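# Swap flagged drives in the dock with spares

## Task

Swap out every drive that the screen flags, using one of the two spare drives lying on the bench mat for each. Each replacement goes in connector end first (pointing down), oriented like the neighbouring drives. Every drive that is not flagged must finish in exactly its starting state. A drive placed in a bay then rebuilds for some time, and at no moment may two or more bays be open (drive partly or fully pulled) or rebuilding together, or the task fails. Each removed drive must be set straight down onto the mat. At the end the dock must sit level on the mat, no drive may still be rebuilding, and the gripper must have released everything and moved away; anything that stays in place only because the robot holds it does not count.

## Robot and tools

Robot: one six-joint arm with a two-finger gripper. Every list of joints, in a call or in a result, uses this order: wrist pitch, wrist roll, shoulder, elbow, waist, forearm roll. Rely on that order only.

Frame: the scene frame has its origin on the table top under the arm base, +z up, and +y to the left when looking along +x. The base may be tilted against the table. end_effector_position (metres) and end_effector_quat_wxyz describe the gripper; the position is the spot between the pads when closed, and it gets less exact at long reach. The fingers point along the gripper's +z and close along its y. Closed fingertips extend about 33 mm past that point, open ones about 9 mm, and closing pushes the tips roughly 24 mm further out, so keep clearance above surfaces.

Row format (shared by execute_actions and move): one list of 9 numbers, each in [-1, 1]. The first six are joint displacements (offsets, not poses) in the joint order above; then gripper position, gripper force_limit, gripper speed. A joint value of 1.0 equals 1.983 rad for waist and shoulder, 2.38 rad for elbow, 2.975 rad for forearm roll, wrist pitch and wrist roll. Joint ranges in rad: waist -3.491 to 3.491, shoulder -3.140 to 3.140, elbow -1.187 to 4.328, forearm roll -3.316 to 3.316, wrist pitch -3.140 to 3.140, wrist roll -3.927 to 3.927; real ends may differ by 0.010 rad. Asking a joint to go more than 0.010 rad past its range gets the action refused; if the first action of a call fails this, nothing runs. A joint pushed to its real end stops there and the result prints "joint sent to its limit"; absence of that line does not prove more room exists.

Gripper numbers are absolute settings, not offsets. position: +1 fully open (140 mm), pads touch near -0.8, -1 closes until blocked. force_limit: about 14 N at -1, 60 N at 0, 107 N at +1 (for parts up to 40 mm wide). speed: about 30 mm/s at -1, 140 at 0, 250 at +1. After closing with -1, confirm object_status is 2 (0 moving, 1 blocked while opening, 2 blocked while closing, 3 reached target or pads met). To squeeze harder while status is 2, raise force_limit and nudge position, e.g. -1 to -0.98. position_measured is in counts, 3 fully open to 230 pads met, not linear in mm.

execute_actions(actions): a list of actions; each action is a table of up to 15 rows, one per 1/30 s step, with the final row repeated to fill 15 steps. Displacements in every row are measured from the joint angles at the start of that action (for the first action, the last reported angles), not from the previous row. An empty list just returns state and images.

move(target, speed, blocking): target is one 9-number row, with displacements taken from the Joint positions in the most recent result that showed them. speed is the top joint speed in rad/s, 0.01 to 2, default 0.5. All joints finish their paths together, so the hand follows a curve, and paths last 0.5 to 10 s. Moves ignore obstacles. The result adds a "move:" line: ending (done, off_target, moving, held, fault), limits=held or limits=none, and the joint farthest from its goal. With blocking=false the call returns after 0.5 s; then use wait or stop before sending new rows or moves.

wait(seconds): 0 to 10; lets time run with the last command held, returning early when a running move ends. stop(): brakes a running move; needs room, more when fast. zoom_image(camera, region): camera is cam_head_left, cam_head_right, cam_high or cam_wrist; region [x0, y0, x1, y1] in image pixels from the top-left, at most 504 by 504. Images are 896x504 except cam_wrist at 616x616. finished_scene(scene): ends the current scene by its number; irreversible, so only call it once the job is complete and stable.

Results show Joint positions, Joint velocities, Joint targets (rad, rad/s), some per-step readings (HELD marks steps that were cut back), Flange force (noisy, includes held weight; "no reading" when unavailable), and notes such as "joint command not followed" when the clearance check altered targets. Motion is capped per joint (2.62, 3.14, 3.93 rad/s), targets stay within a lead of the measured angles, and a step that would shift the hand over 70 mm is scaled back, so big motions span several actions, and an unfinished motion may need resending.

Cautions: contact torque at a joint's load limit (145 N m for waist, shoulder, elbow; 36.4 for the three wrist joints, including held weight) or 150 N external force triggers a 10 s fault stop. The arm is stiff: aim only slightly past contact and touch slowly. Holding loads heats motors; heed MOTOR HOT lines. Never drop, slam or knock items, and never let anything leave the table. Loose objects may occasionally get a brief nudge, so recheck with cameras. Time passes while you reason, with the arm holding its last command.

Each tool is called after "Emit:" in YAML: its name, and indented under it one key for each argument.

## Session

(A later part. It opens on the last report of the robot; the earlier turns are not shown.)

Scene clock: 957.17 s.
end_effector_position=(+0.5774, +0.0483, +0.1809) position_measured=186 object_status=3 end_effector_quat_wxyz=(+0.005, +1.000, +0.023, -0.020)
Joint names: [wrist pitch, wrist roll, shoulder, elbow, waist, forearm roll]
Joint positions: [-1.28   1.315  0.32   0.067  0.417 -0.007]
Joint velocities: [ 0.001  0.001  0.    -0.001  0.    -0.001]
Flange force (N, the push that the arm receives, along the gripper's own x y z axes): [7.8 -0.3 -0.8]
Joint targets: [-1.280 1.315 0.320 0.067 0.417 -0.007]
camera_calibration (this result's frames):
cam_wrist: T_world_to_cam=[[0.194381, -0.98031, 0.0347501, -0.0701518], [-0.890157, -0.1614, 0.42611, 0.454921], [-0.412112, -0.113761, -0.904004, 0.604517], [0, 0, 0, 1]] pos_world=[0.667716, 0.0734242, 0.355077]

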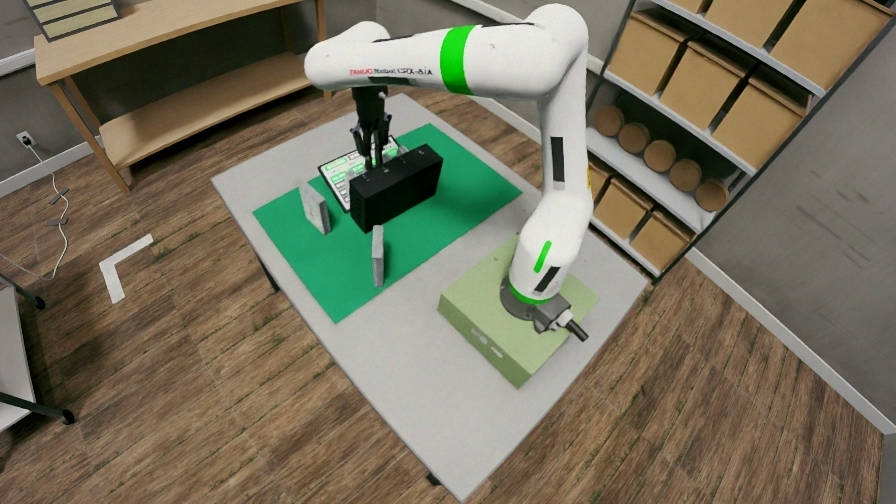

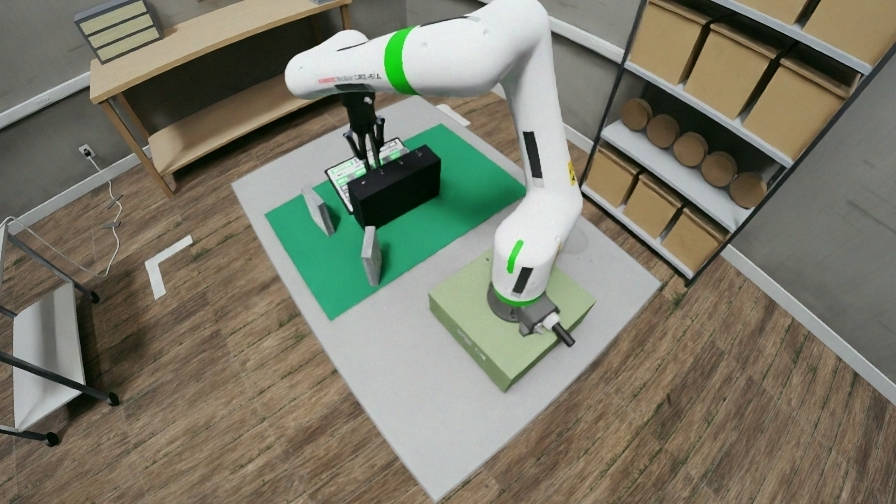

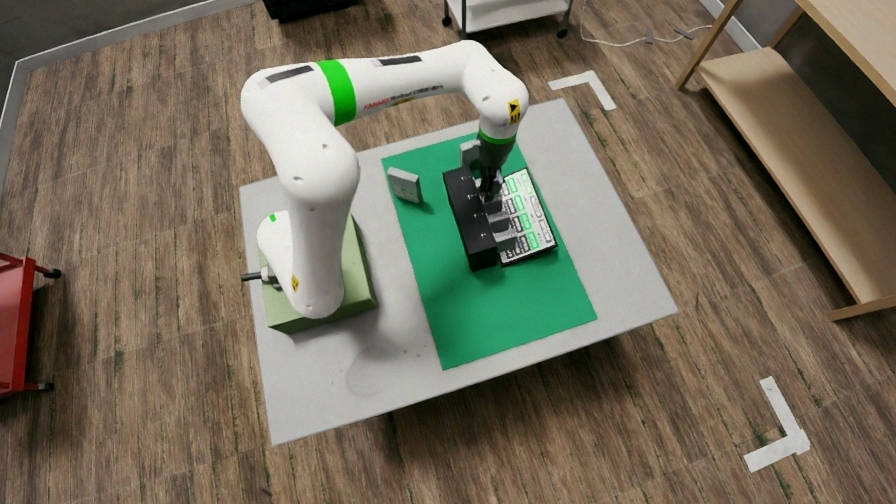

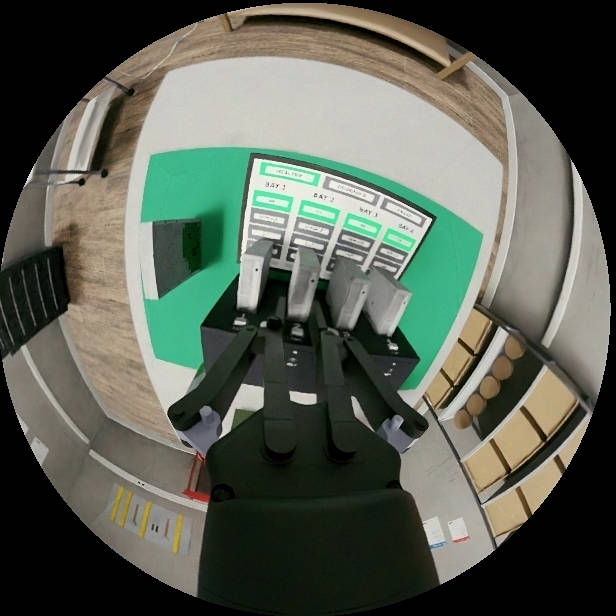

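Emit:
move:
  target: [0,-0.019,0,0,-0.029,0,-1,0,0.5]
  speed: 0.3

Emit:
move:
  target: [0.0101,-0.019,0.01,0,-0.029,0,-1,0,0.5]
  speed: 0.1

Scene clock: 970.23 s.
end_effector_position=(+0.5791, +0.0154, +0.1817) position_measured=233 object_status=3 end_effector_quat_wxyz=(+0.007, +0.999, -0.034, -0.019)
Joint names: [wrist pitch, wrist roll, shoulder, elbow, waist, forearm roll]
Joint positions: [-1.28   1.258  0.32   0.067  0.36  -0.007]
Joint velocities: [ 0.001  0.001 -0.    -0.001 -0.001  0.   ]
Flange force (N, the push that the arm receives, along the gripper's own x y z axes): [11.5 2.6 -2.8]
Joint targets: [-1.280 1.258 0.320 0.067 0.360 -0.007]
move: done; limits=none; farthest joint: the waist, 0.000 radians from its target (0.058 radians at the start)
camera_calibration (this result's frames):
cam_wrist: T_world_to_cam=[[0.0817494, -0.995792, 0.0414168, -0.0384829], [-0.903522, -0.0565062, 0.424801, 0.457168], [-0.420673, -0.0721482, -0.904339, 0.606583], [0, 0, 0, 1]] pos_world=[0.67138, 0.0312758, 0.355945]

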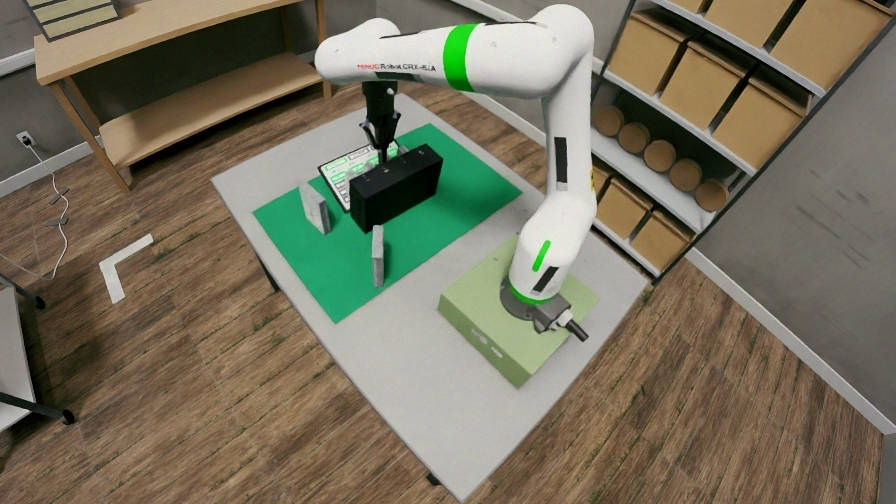

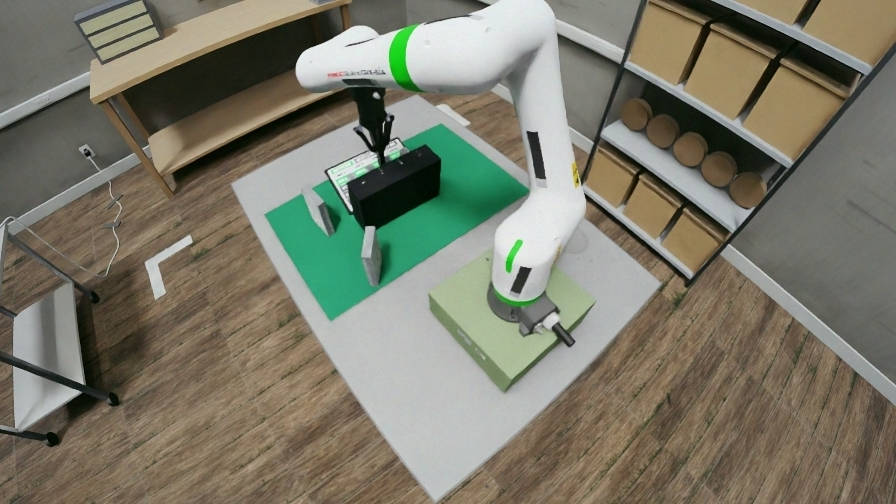

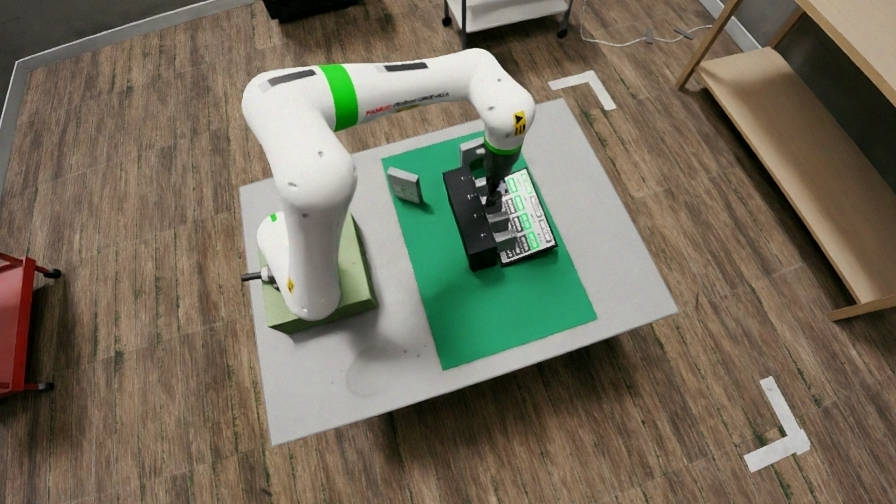

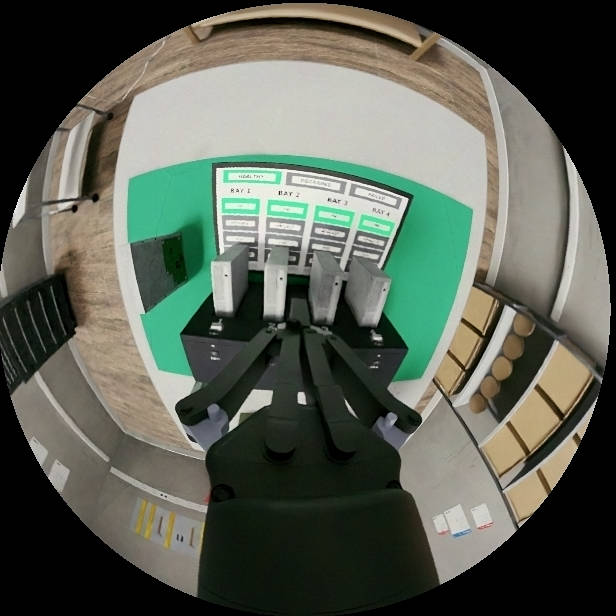

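Scene clock: 971.07 s.
end_effector_position=(+0.5871, -0.0161, +0.1713) position_measured=233 object_status=3 end_effector_quat_wxyz=(+0.007, +0.996, -0.091, -0.013)
Joint names: [wrist pitch, wrist roll, shoulder, elbow, waist, forearm roll]
Joint positions: [-1.25   1.202  0.34   0.067  0.302 -0.007]
Joint velocities: [ 0.    -0.001  0.    -0.001  0.    -0.001]
Flange force (N, the push that the arm receives, along the gripper's own x y z axes): [6.7 -2.2 -1.8]
Joint targets: [-1.250 1.202 0.340 0.067 0.302 -0.007]
move: done; limits=none; farthest joint: the waist, 0.000 radians from its target (0.057 radians at the start)
camera_calibration (this result's frames):
cam_wrist: T_world_to_cam=[[-0.0324653, -0.998429, 0.0456588, -0.00381301], [-0.909134, 0.0484792, 0.413673, 0.473913], [-0.415237, -0.0280799, -0.90928, 0.596578], [0, 0, 0, 1]] pos_world=[0.678448, -0.0100301, 0.346585]

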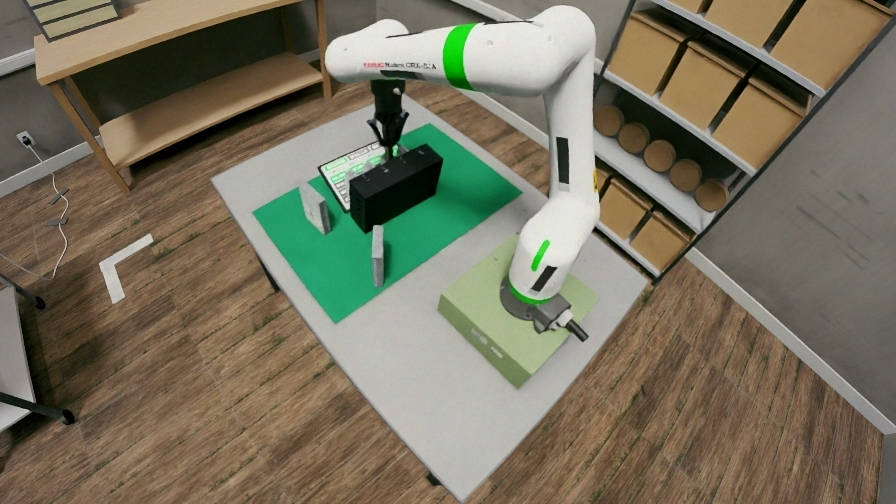

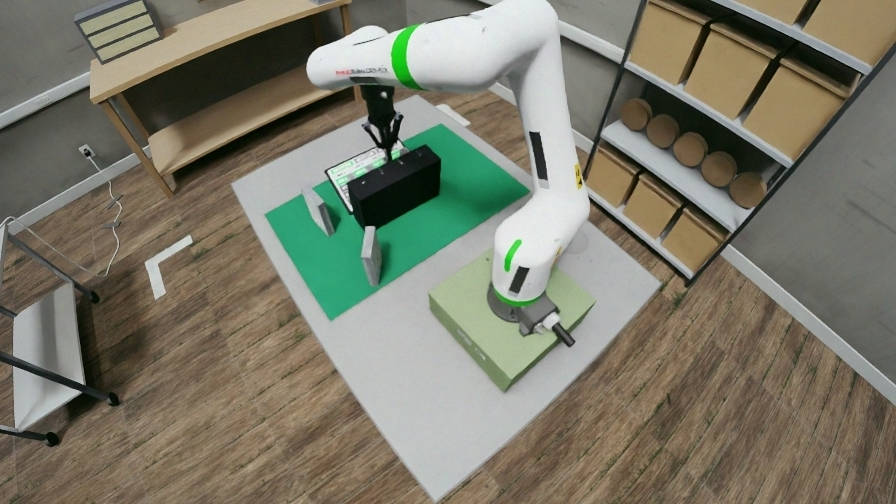

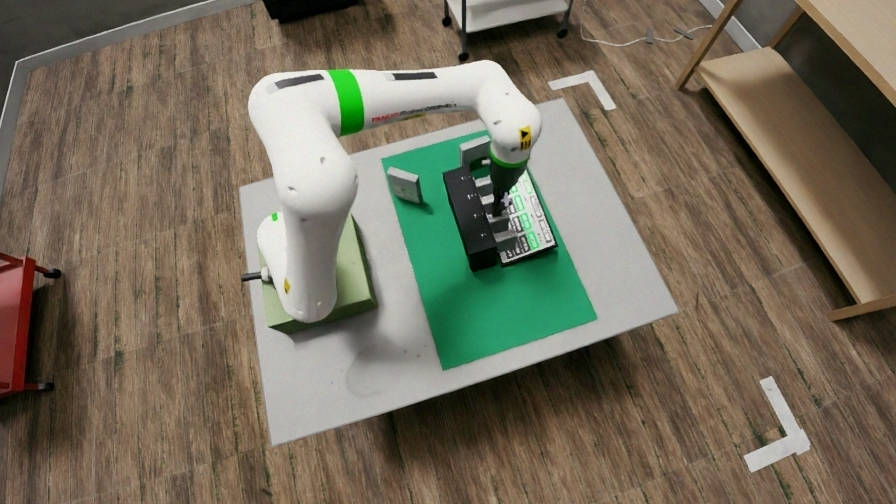

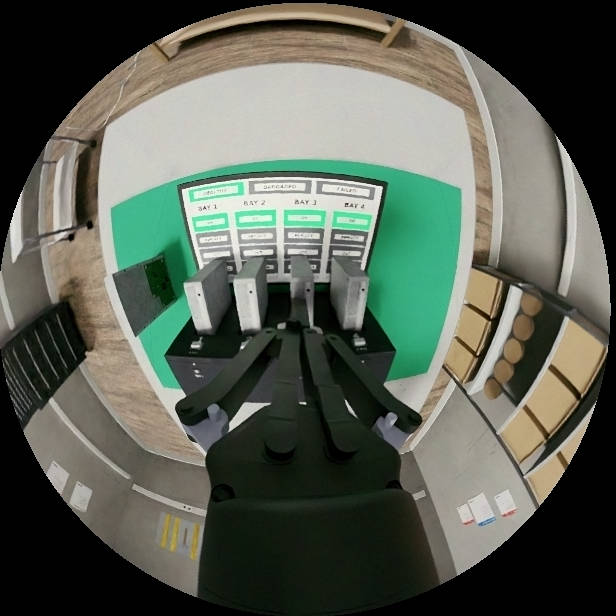

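Emit:
move:
  target: [0,0.019,0,0,0.029,0,-1,0,0.5]
  speed: 0.2

Emit:
move:
  target: [0.0087,0.019,-0.067,-0.0665,0.032,0,-1,0,0.5]
  speed: 0.04

Scene clock: 978.93 s.
end_effector_position=(+0.5871, +0.0173, +0.1703) position_measured=233 object_status=3 end_effector_quat_wxyz=(+0.005, +0.999, -0.034, -0.014)
Joint names: [wrist pitch, wrist roll, shoulder, elbow, waist, forearm roll]
Joint positions: [-1.25   1.258  0.34   0.067  0.36  -0.007]
Joint velocities: [-0.    -0.002  0.    -0.001  0.    -0.001]
Flange force (N, the push that the arm receives, along the gripper's own x y z axes): [14.7 -2.3 -1.3]
Joint targets: [-1.250 1.258 0.340 0.067 0.360 -0.007]
move: done; limits=none; farthest joint: the waist, 0.000 radians from its target (0.057 radians at the start)
camera_calibration (this result's frames):
cam_wrist: T_world_to_cam=[[0.0812233, -0.995901, 0.0398025, -0.0362032], [-0.907703, -0.0574173, 0.415667, 0.473378], [-0.411678, -0.0698907, -0.908645, 0.595212], [0, 0, 0, 1]] pos_world=[0.677663, 0.0327251, 0.34551]

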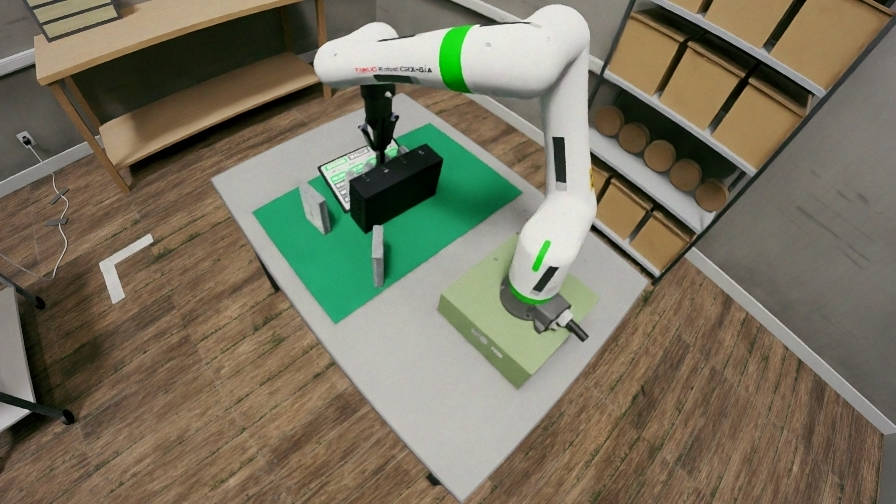

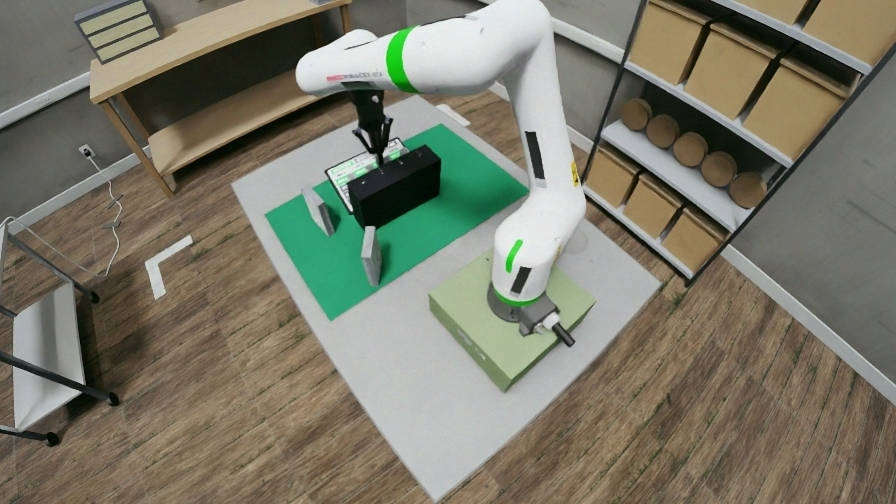

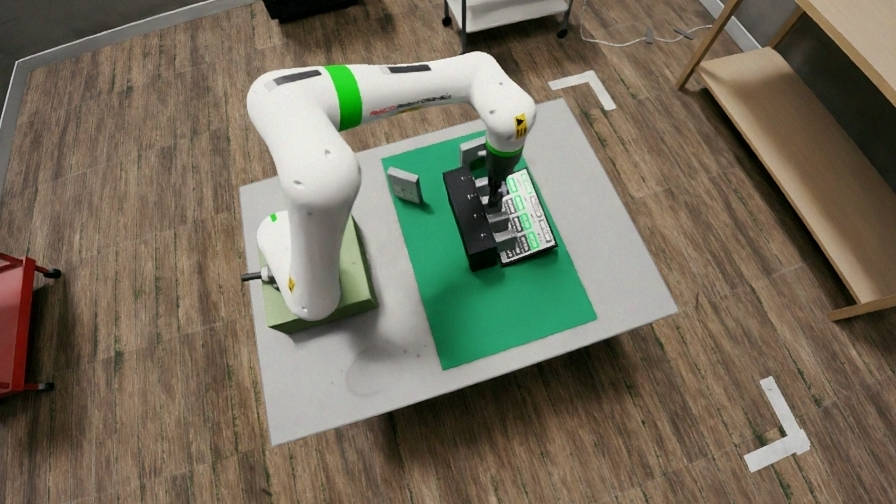

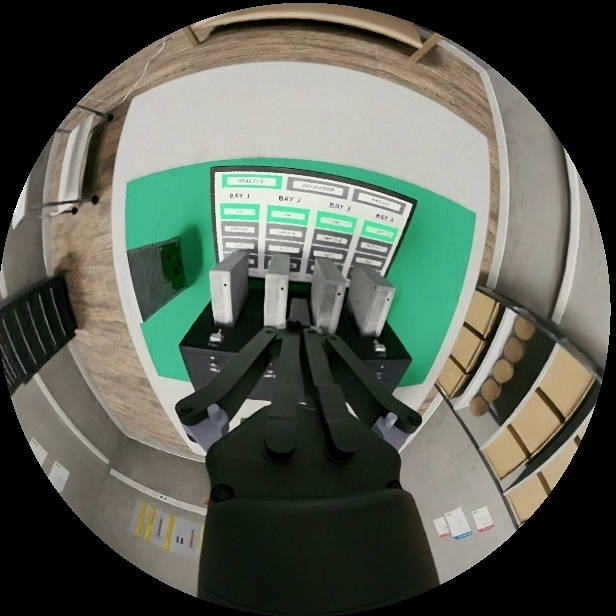

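Scene clock: 983.13 s.
end_effector_position=(+0.5329, +0.0373, +0.1782) position_measured=233 object_status=3 end_effector_quat_wxyz=(+0.003, +1.000, +0.026, -0.015)
Joint names: [wrist pitch, wrist roll, shoulder, elbow, waist, forearm roll]
Joint positions: [-1.224  1.315  0.207 -0.091  0.423 -0.007]
Joint velocities: [ 0.001  0.002  0.    -0.     0.     0.001]
Flange force (N, the push that the arm receives, along the gripper's own x y z axes): [57.1 38.7 -108.7]
Joint targets: [-1.225 1.315 0.207 -0.091 0.423 -0.007]
move: done; limits=none; farthest joint: the waist, 0.000 radians from its target (0.064 radians at the start)
camera_calibration (this result's frames):
cam_wrist: T_world_to_cam=[[0.199669, -0.979286, 0.0336288, -0.0748647], [-0.893626, -0.16791, 0.416219, 0.418543], [-0.401951, -0.113158, -0.908642, 0.577832], [0, 0, 0, 1]] pos_world=[0.621229, 0.0623497, 0.353354]

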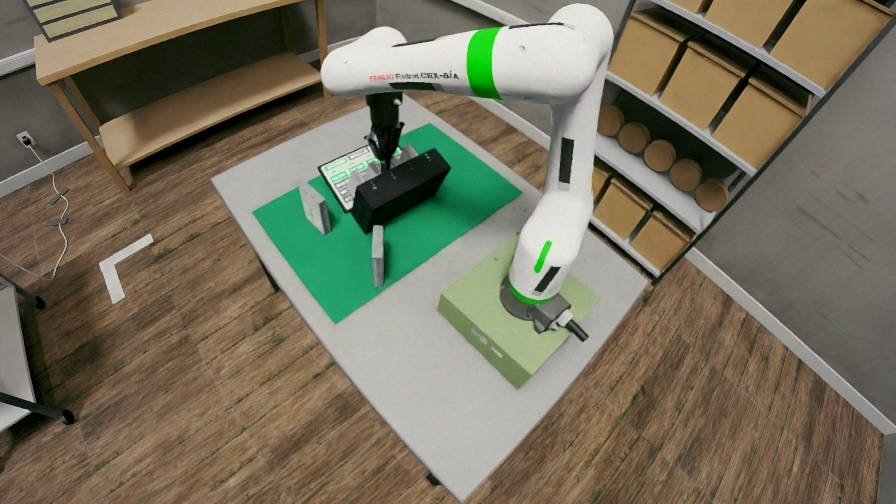

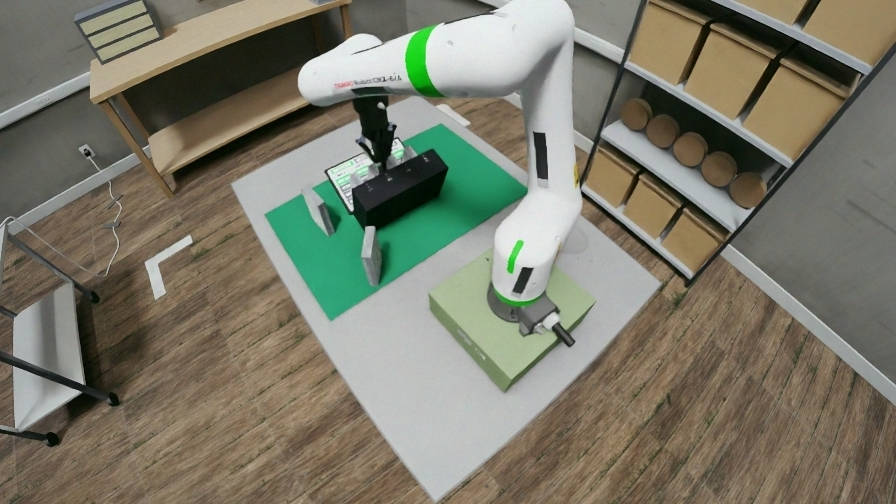

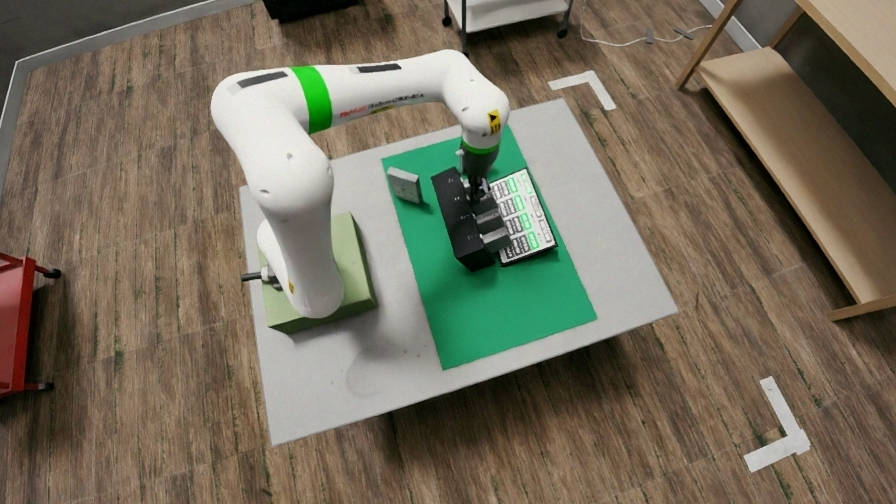

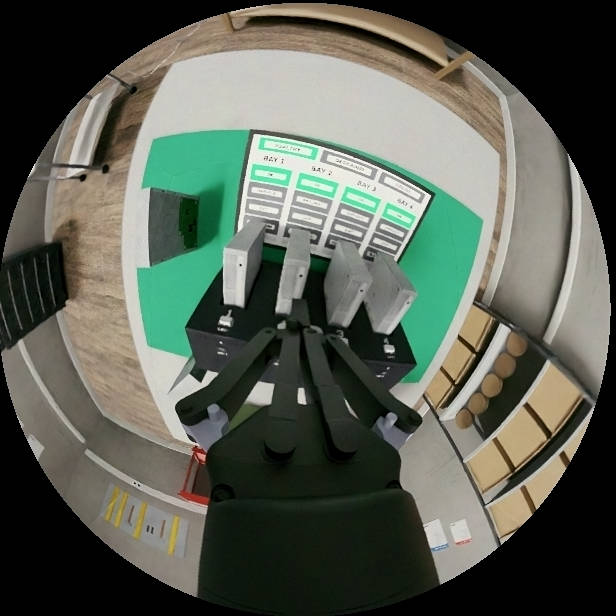

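Emit:
move:
  target: [-0.006,-0.005,-0.0478,-0.0322,-0.0075,0,-1,0,0.5]
  speed: 0.04

Scene clock: 993.47 s.
end_effector_position=(+0.5000, +0.0193, +0.1948) position_measured=233 object_status=3 end_effector_quat_wxyz=(+0.004, +1.000, +0.011, -0.014)
Joint names: [wrist pitch, wrist roll, shoulder, elbow, waist, forearm roll]
Joint positions: [-1.242  1.3    0.112 -0.168  0.408 -0.007]
Joint velocities: [ 0.     0.001 -0.    -0.003  0.    -0.001]
Flange force (N, the push that the arm receives, along the gripper's own x y z axes): [12.8 -1.4 -4.4]
Joint targets: [-1.242 1.300 0.112 -0.168 0.408 -0.007]
move: done; limits=none; farthest joint: the waist, 0.000 radians from its target (0.015 radians at the start)
camera_calibration (this result's frames):
cam_wrist: T_world_to_cam=[[0.170606, -0.984711, 0.0351966, -0.0720737], [-0.898517, -0.140813, 0.415739, 0.381244], [-0.404426, -0.102552, -0.908803, 0.578765], [0, 0, 0, 1]] pos_world=[0.588918, 0.042066, 0.370022]

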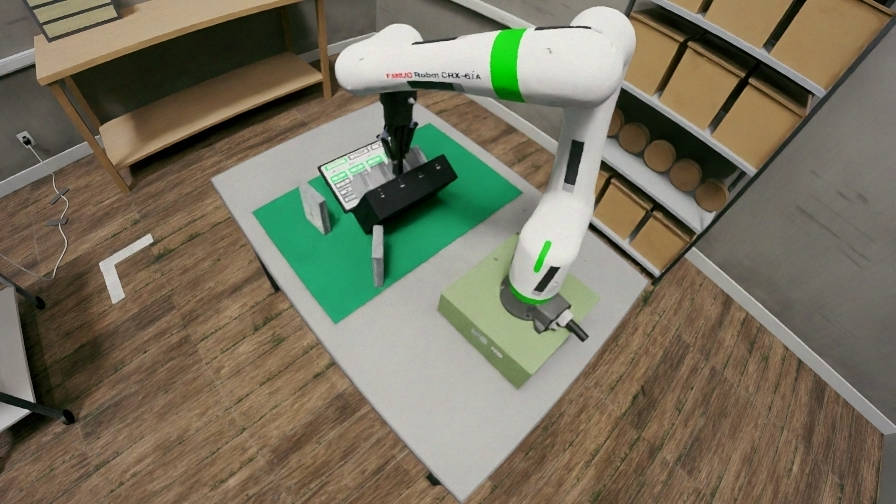

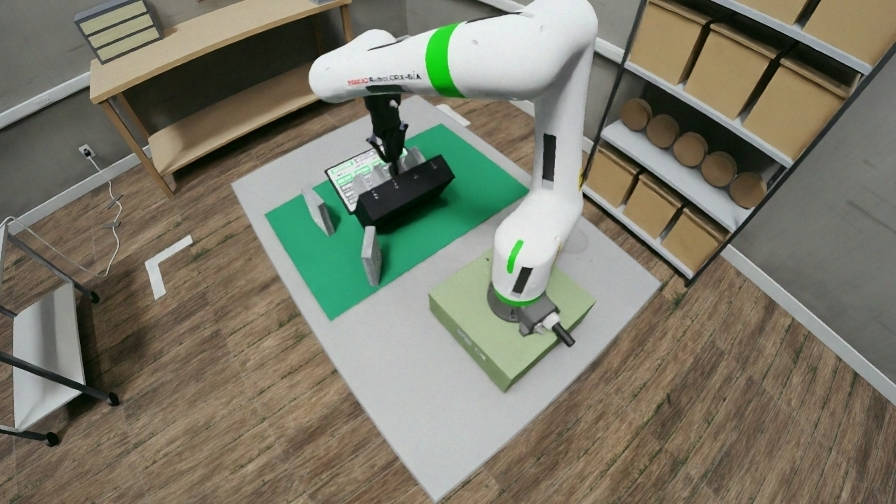

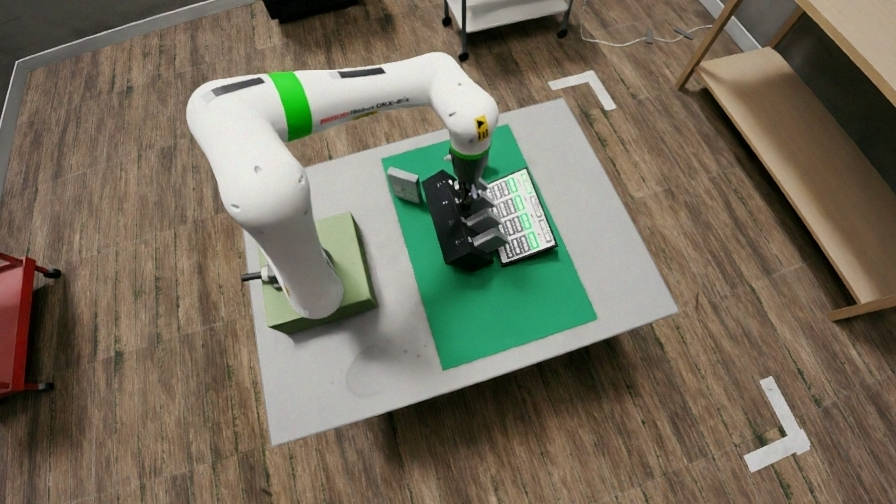

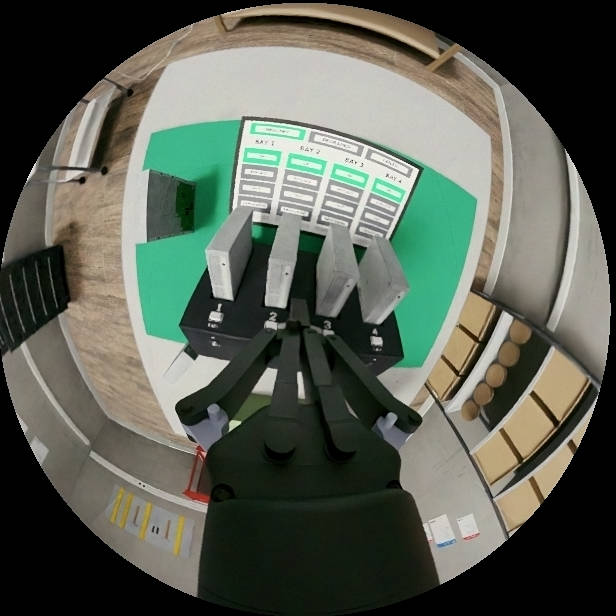

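Emit:
move:
  target: [0.002,0,-0.04,-0.036,0.004,0,-1,0,0.5]
  speed: 0.03

Scene clock: 1001.00 s.
end_effector_position=(+0.4681, +0.0133, +0.1971) position_measured=233 object_status=3 end_effector_quat_wxyz=(+0.004, +1.000, +0.015, -0.015)
Joint names: [wrist pitch, wrist roll, shoulder, elbow, waist, forearm roll]
Joint positions: [-1.236  1.3    0.033 -0.253  0.416 -0.007]
Joint velocities: [-0.     0.    -0.    -0.    -0.    -0.002]
Flange force (N, the push that the arm receives, along the gripper's own x y z axes): [11.4 2.4 -2.5]
Joint targets: [-1.236 1.300 0.033 -0.253 0.416 -0.007]
move: done; limits=none; farthest joint: the waist, 0.000 radians from its target (0.008 radians at the start)
camera_calibration (this result's frames):
cam_wrist: T_world_to_cam=[[0.178376, -0.983352, 0.0346639, -0.076211], [-0.897144, -0.148067, 0.416184, 0.350184], [-0.404123, -0.105336, -0.908619, 0.567157], [0, 0, 0, 1]] pos_world=[0.556961, 0.0366504, 0.372231]

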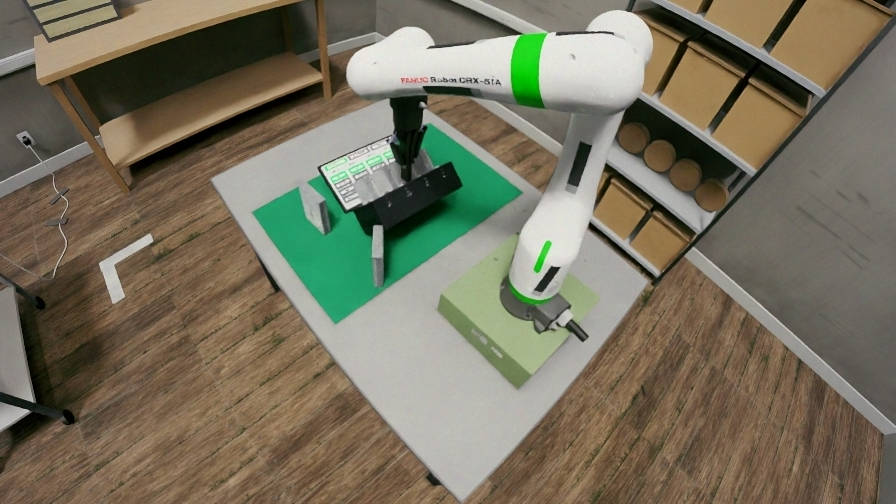

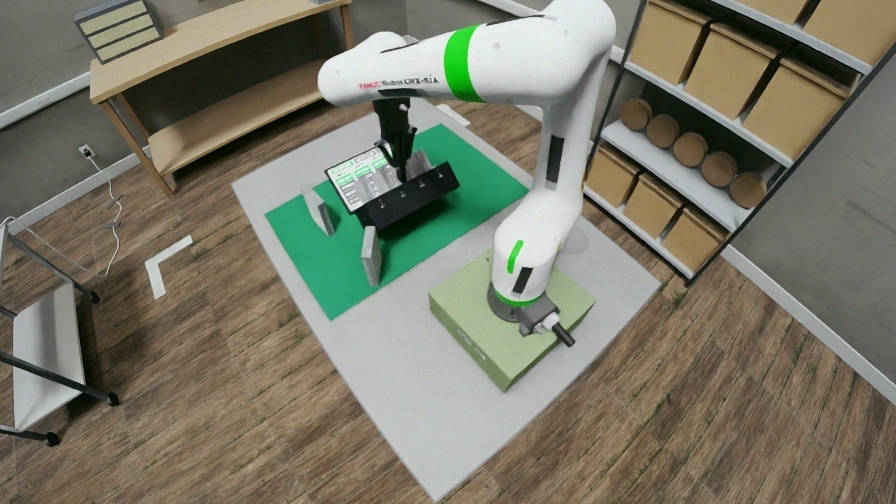

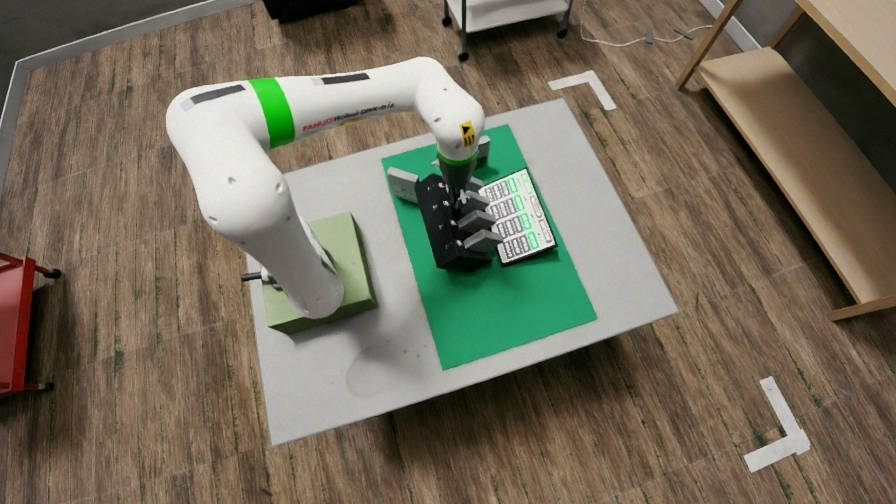

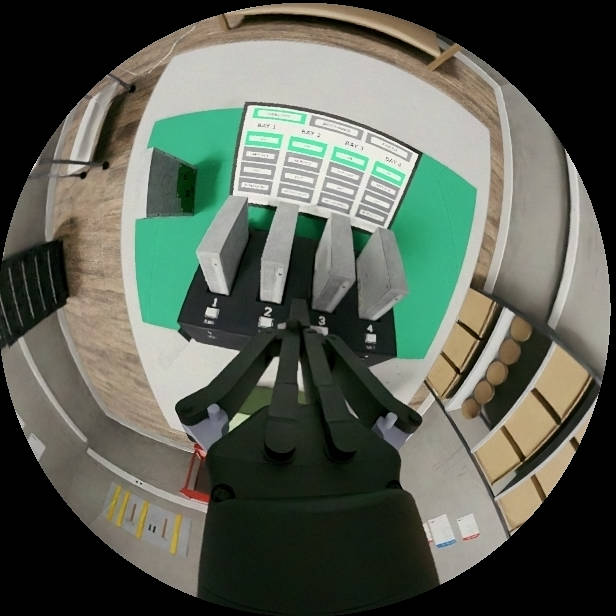

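Emit:
move:
  target: [0.004,0,-0.031,-0.031,0.004,0,-1,0,0.5]
  speed: 0.03

Scene clock: 1006.50 s.
end_effector_position=(+0.4422, +0.0086, +0.1941) position_measured=233 object_status=3 end_effector_quat_wxyz=(+0.003, +1.000, +0.019, -0.015)
Joint names: [wrist pitch, wrist roll, shoulder, elbow, waist, forearm roll]
Joint positions: [-1.224  1.3   -0.028 -0.327  0.424 -0.007]
Joint velocities: [-0.     0.    -0.     0.002 -0.    -0.001]
Flange force (N, the push that the arm receives, along the gripper's own x y z axes): [8.5 2.1 -3.5]
Joint targets: [-1.224 1.300 -0.028 -0.327 0.424 -0.007]
move: done; limits=none; farthest joint: the waist, 0.000 radians from its target (0.008 radians at the start)
camera_calibration (this result's frames):
cam_wrist: T_world_to_cam=[[0.186093, -0.981939, 0.0341301, -0.0794214], [-0.895712, -0.15527, 0.416643, 0.326771], [-0.403819, -0.108105, -0.908429, 0.553308], [0, 0, 0, 1]] pos_world=[0.530908, 0.0325662, 0.369204]

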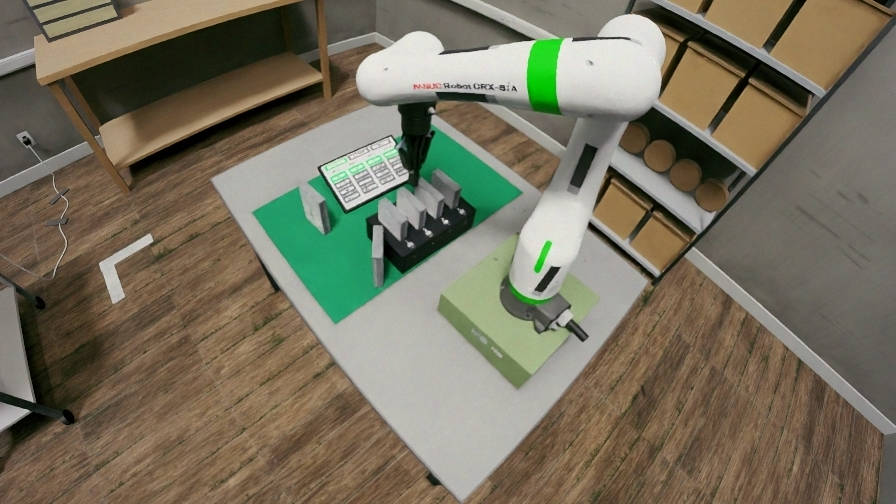

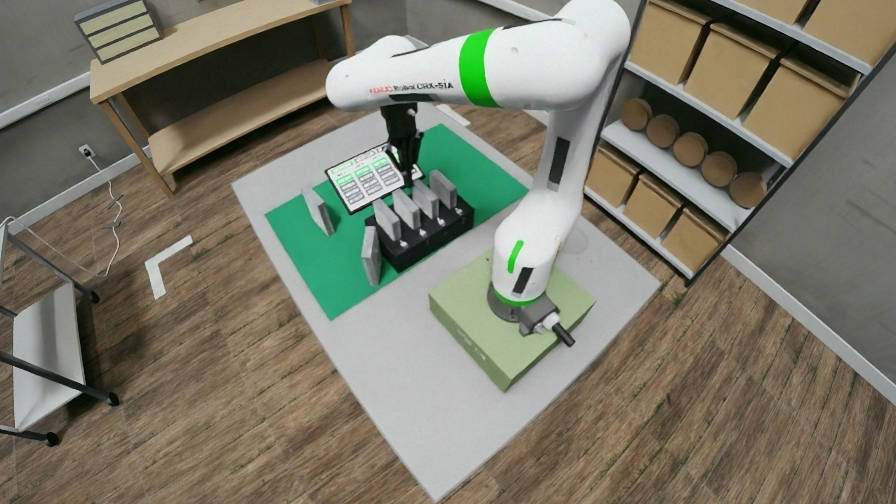

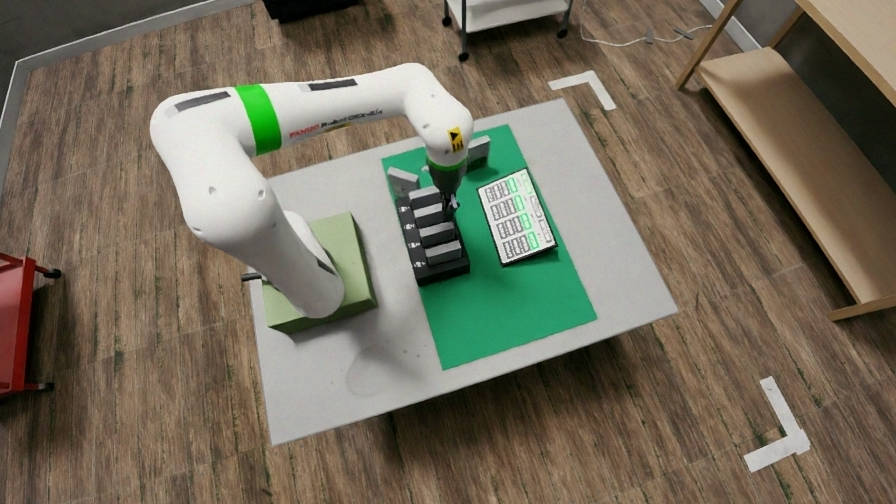

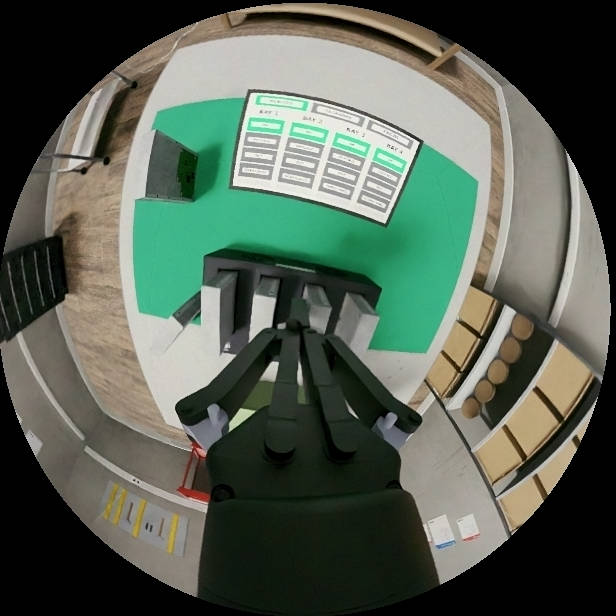

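Emit:
move:
  target: [-0.085,0,-0.05,0.09,0,0,-1,0,0.5]
  speed: 0.4

Scene clock: 1018.93 s.
end_effector_position=(+0.4520, +0.0125, +0.3250) position_measured=233 object_status=3 end_effector_quat_wxyz=(-0.006, +1.000, +0.020, +0.014)
Joint names: [wrist pitch, wrist roll, shoulder, elbow, waist, forearm roll]
Joint positions: [-1.477  1.3   -0.128 -0.113  0.424 -0.007]
Joint velocities: [-0.001  0.002  0.    -0.    -0.     0.   ]
Flange force (N, the push that the arm receives, along the gripper's own x y z axes): [9.3 1.3 -4.8]
Joint targets: [-1.477 1.300 -0.128 -0.113 0.424 -0.007]
move: done; limits=none; farthest joint: the shoulder, 0.001 radians from its target (0.099 radians at the start)
camera_calibration (this result's frames):
cam_wrist: T_world_to_cam=[[0.186222, -0.982157, 0.0262472, -0.0794091], [-0.917808, -0.164363, 0.361405, 0.309635], [-0.350642, -0.0913914, -0.932039, 0.660052], [0, 0, 0, 1]] pos_world=[0.530416, 0.0332234, 0.505375]

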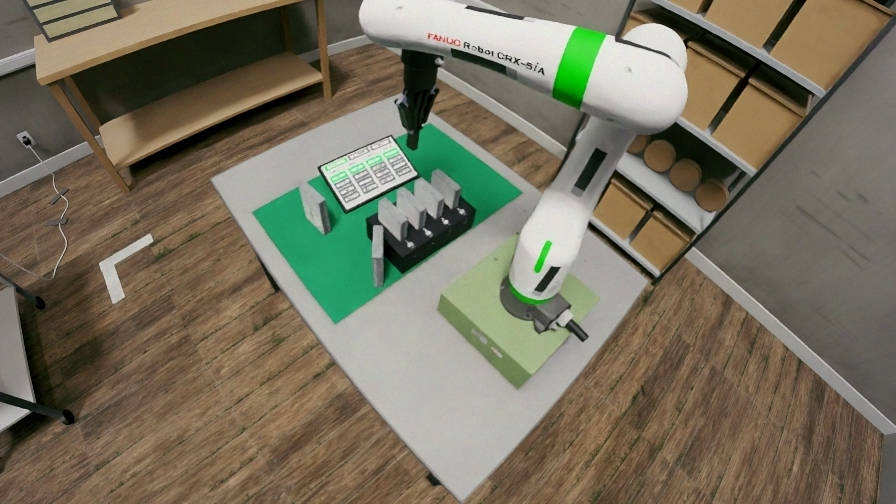

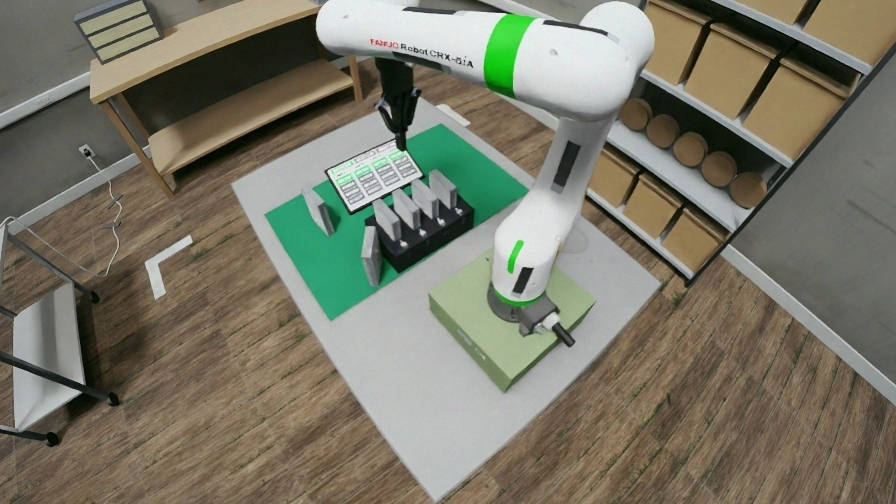

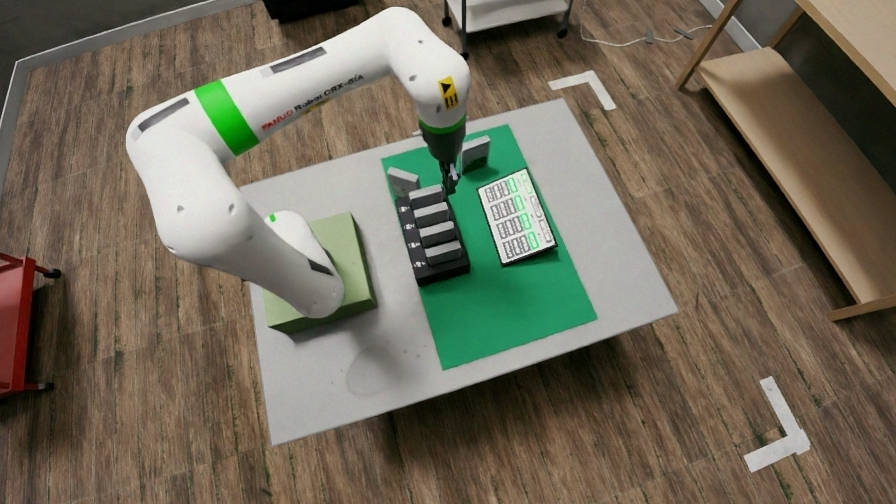

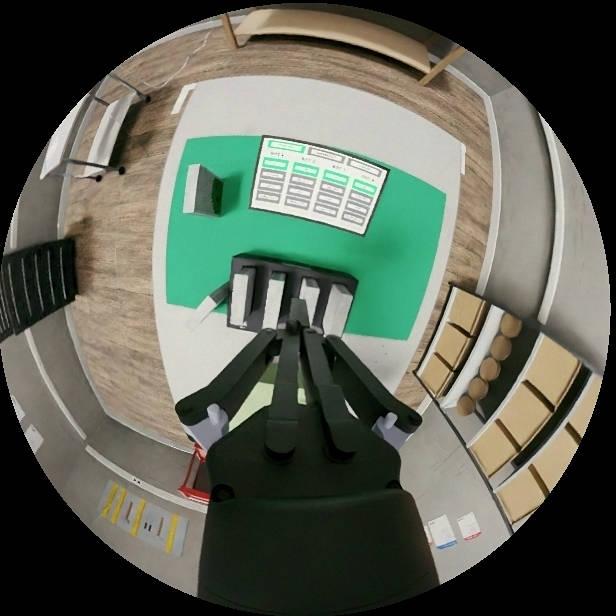

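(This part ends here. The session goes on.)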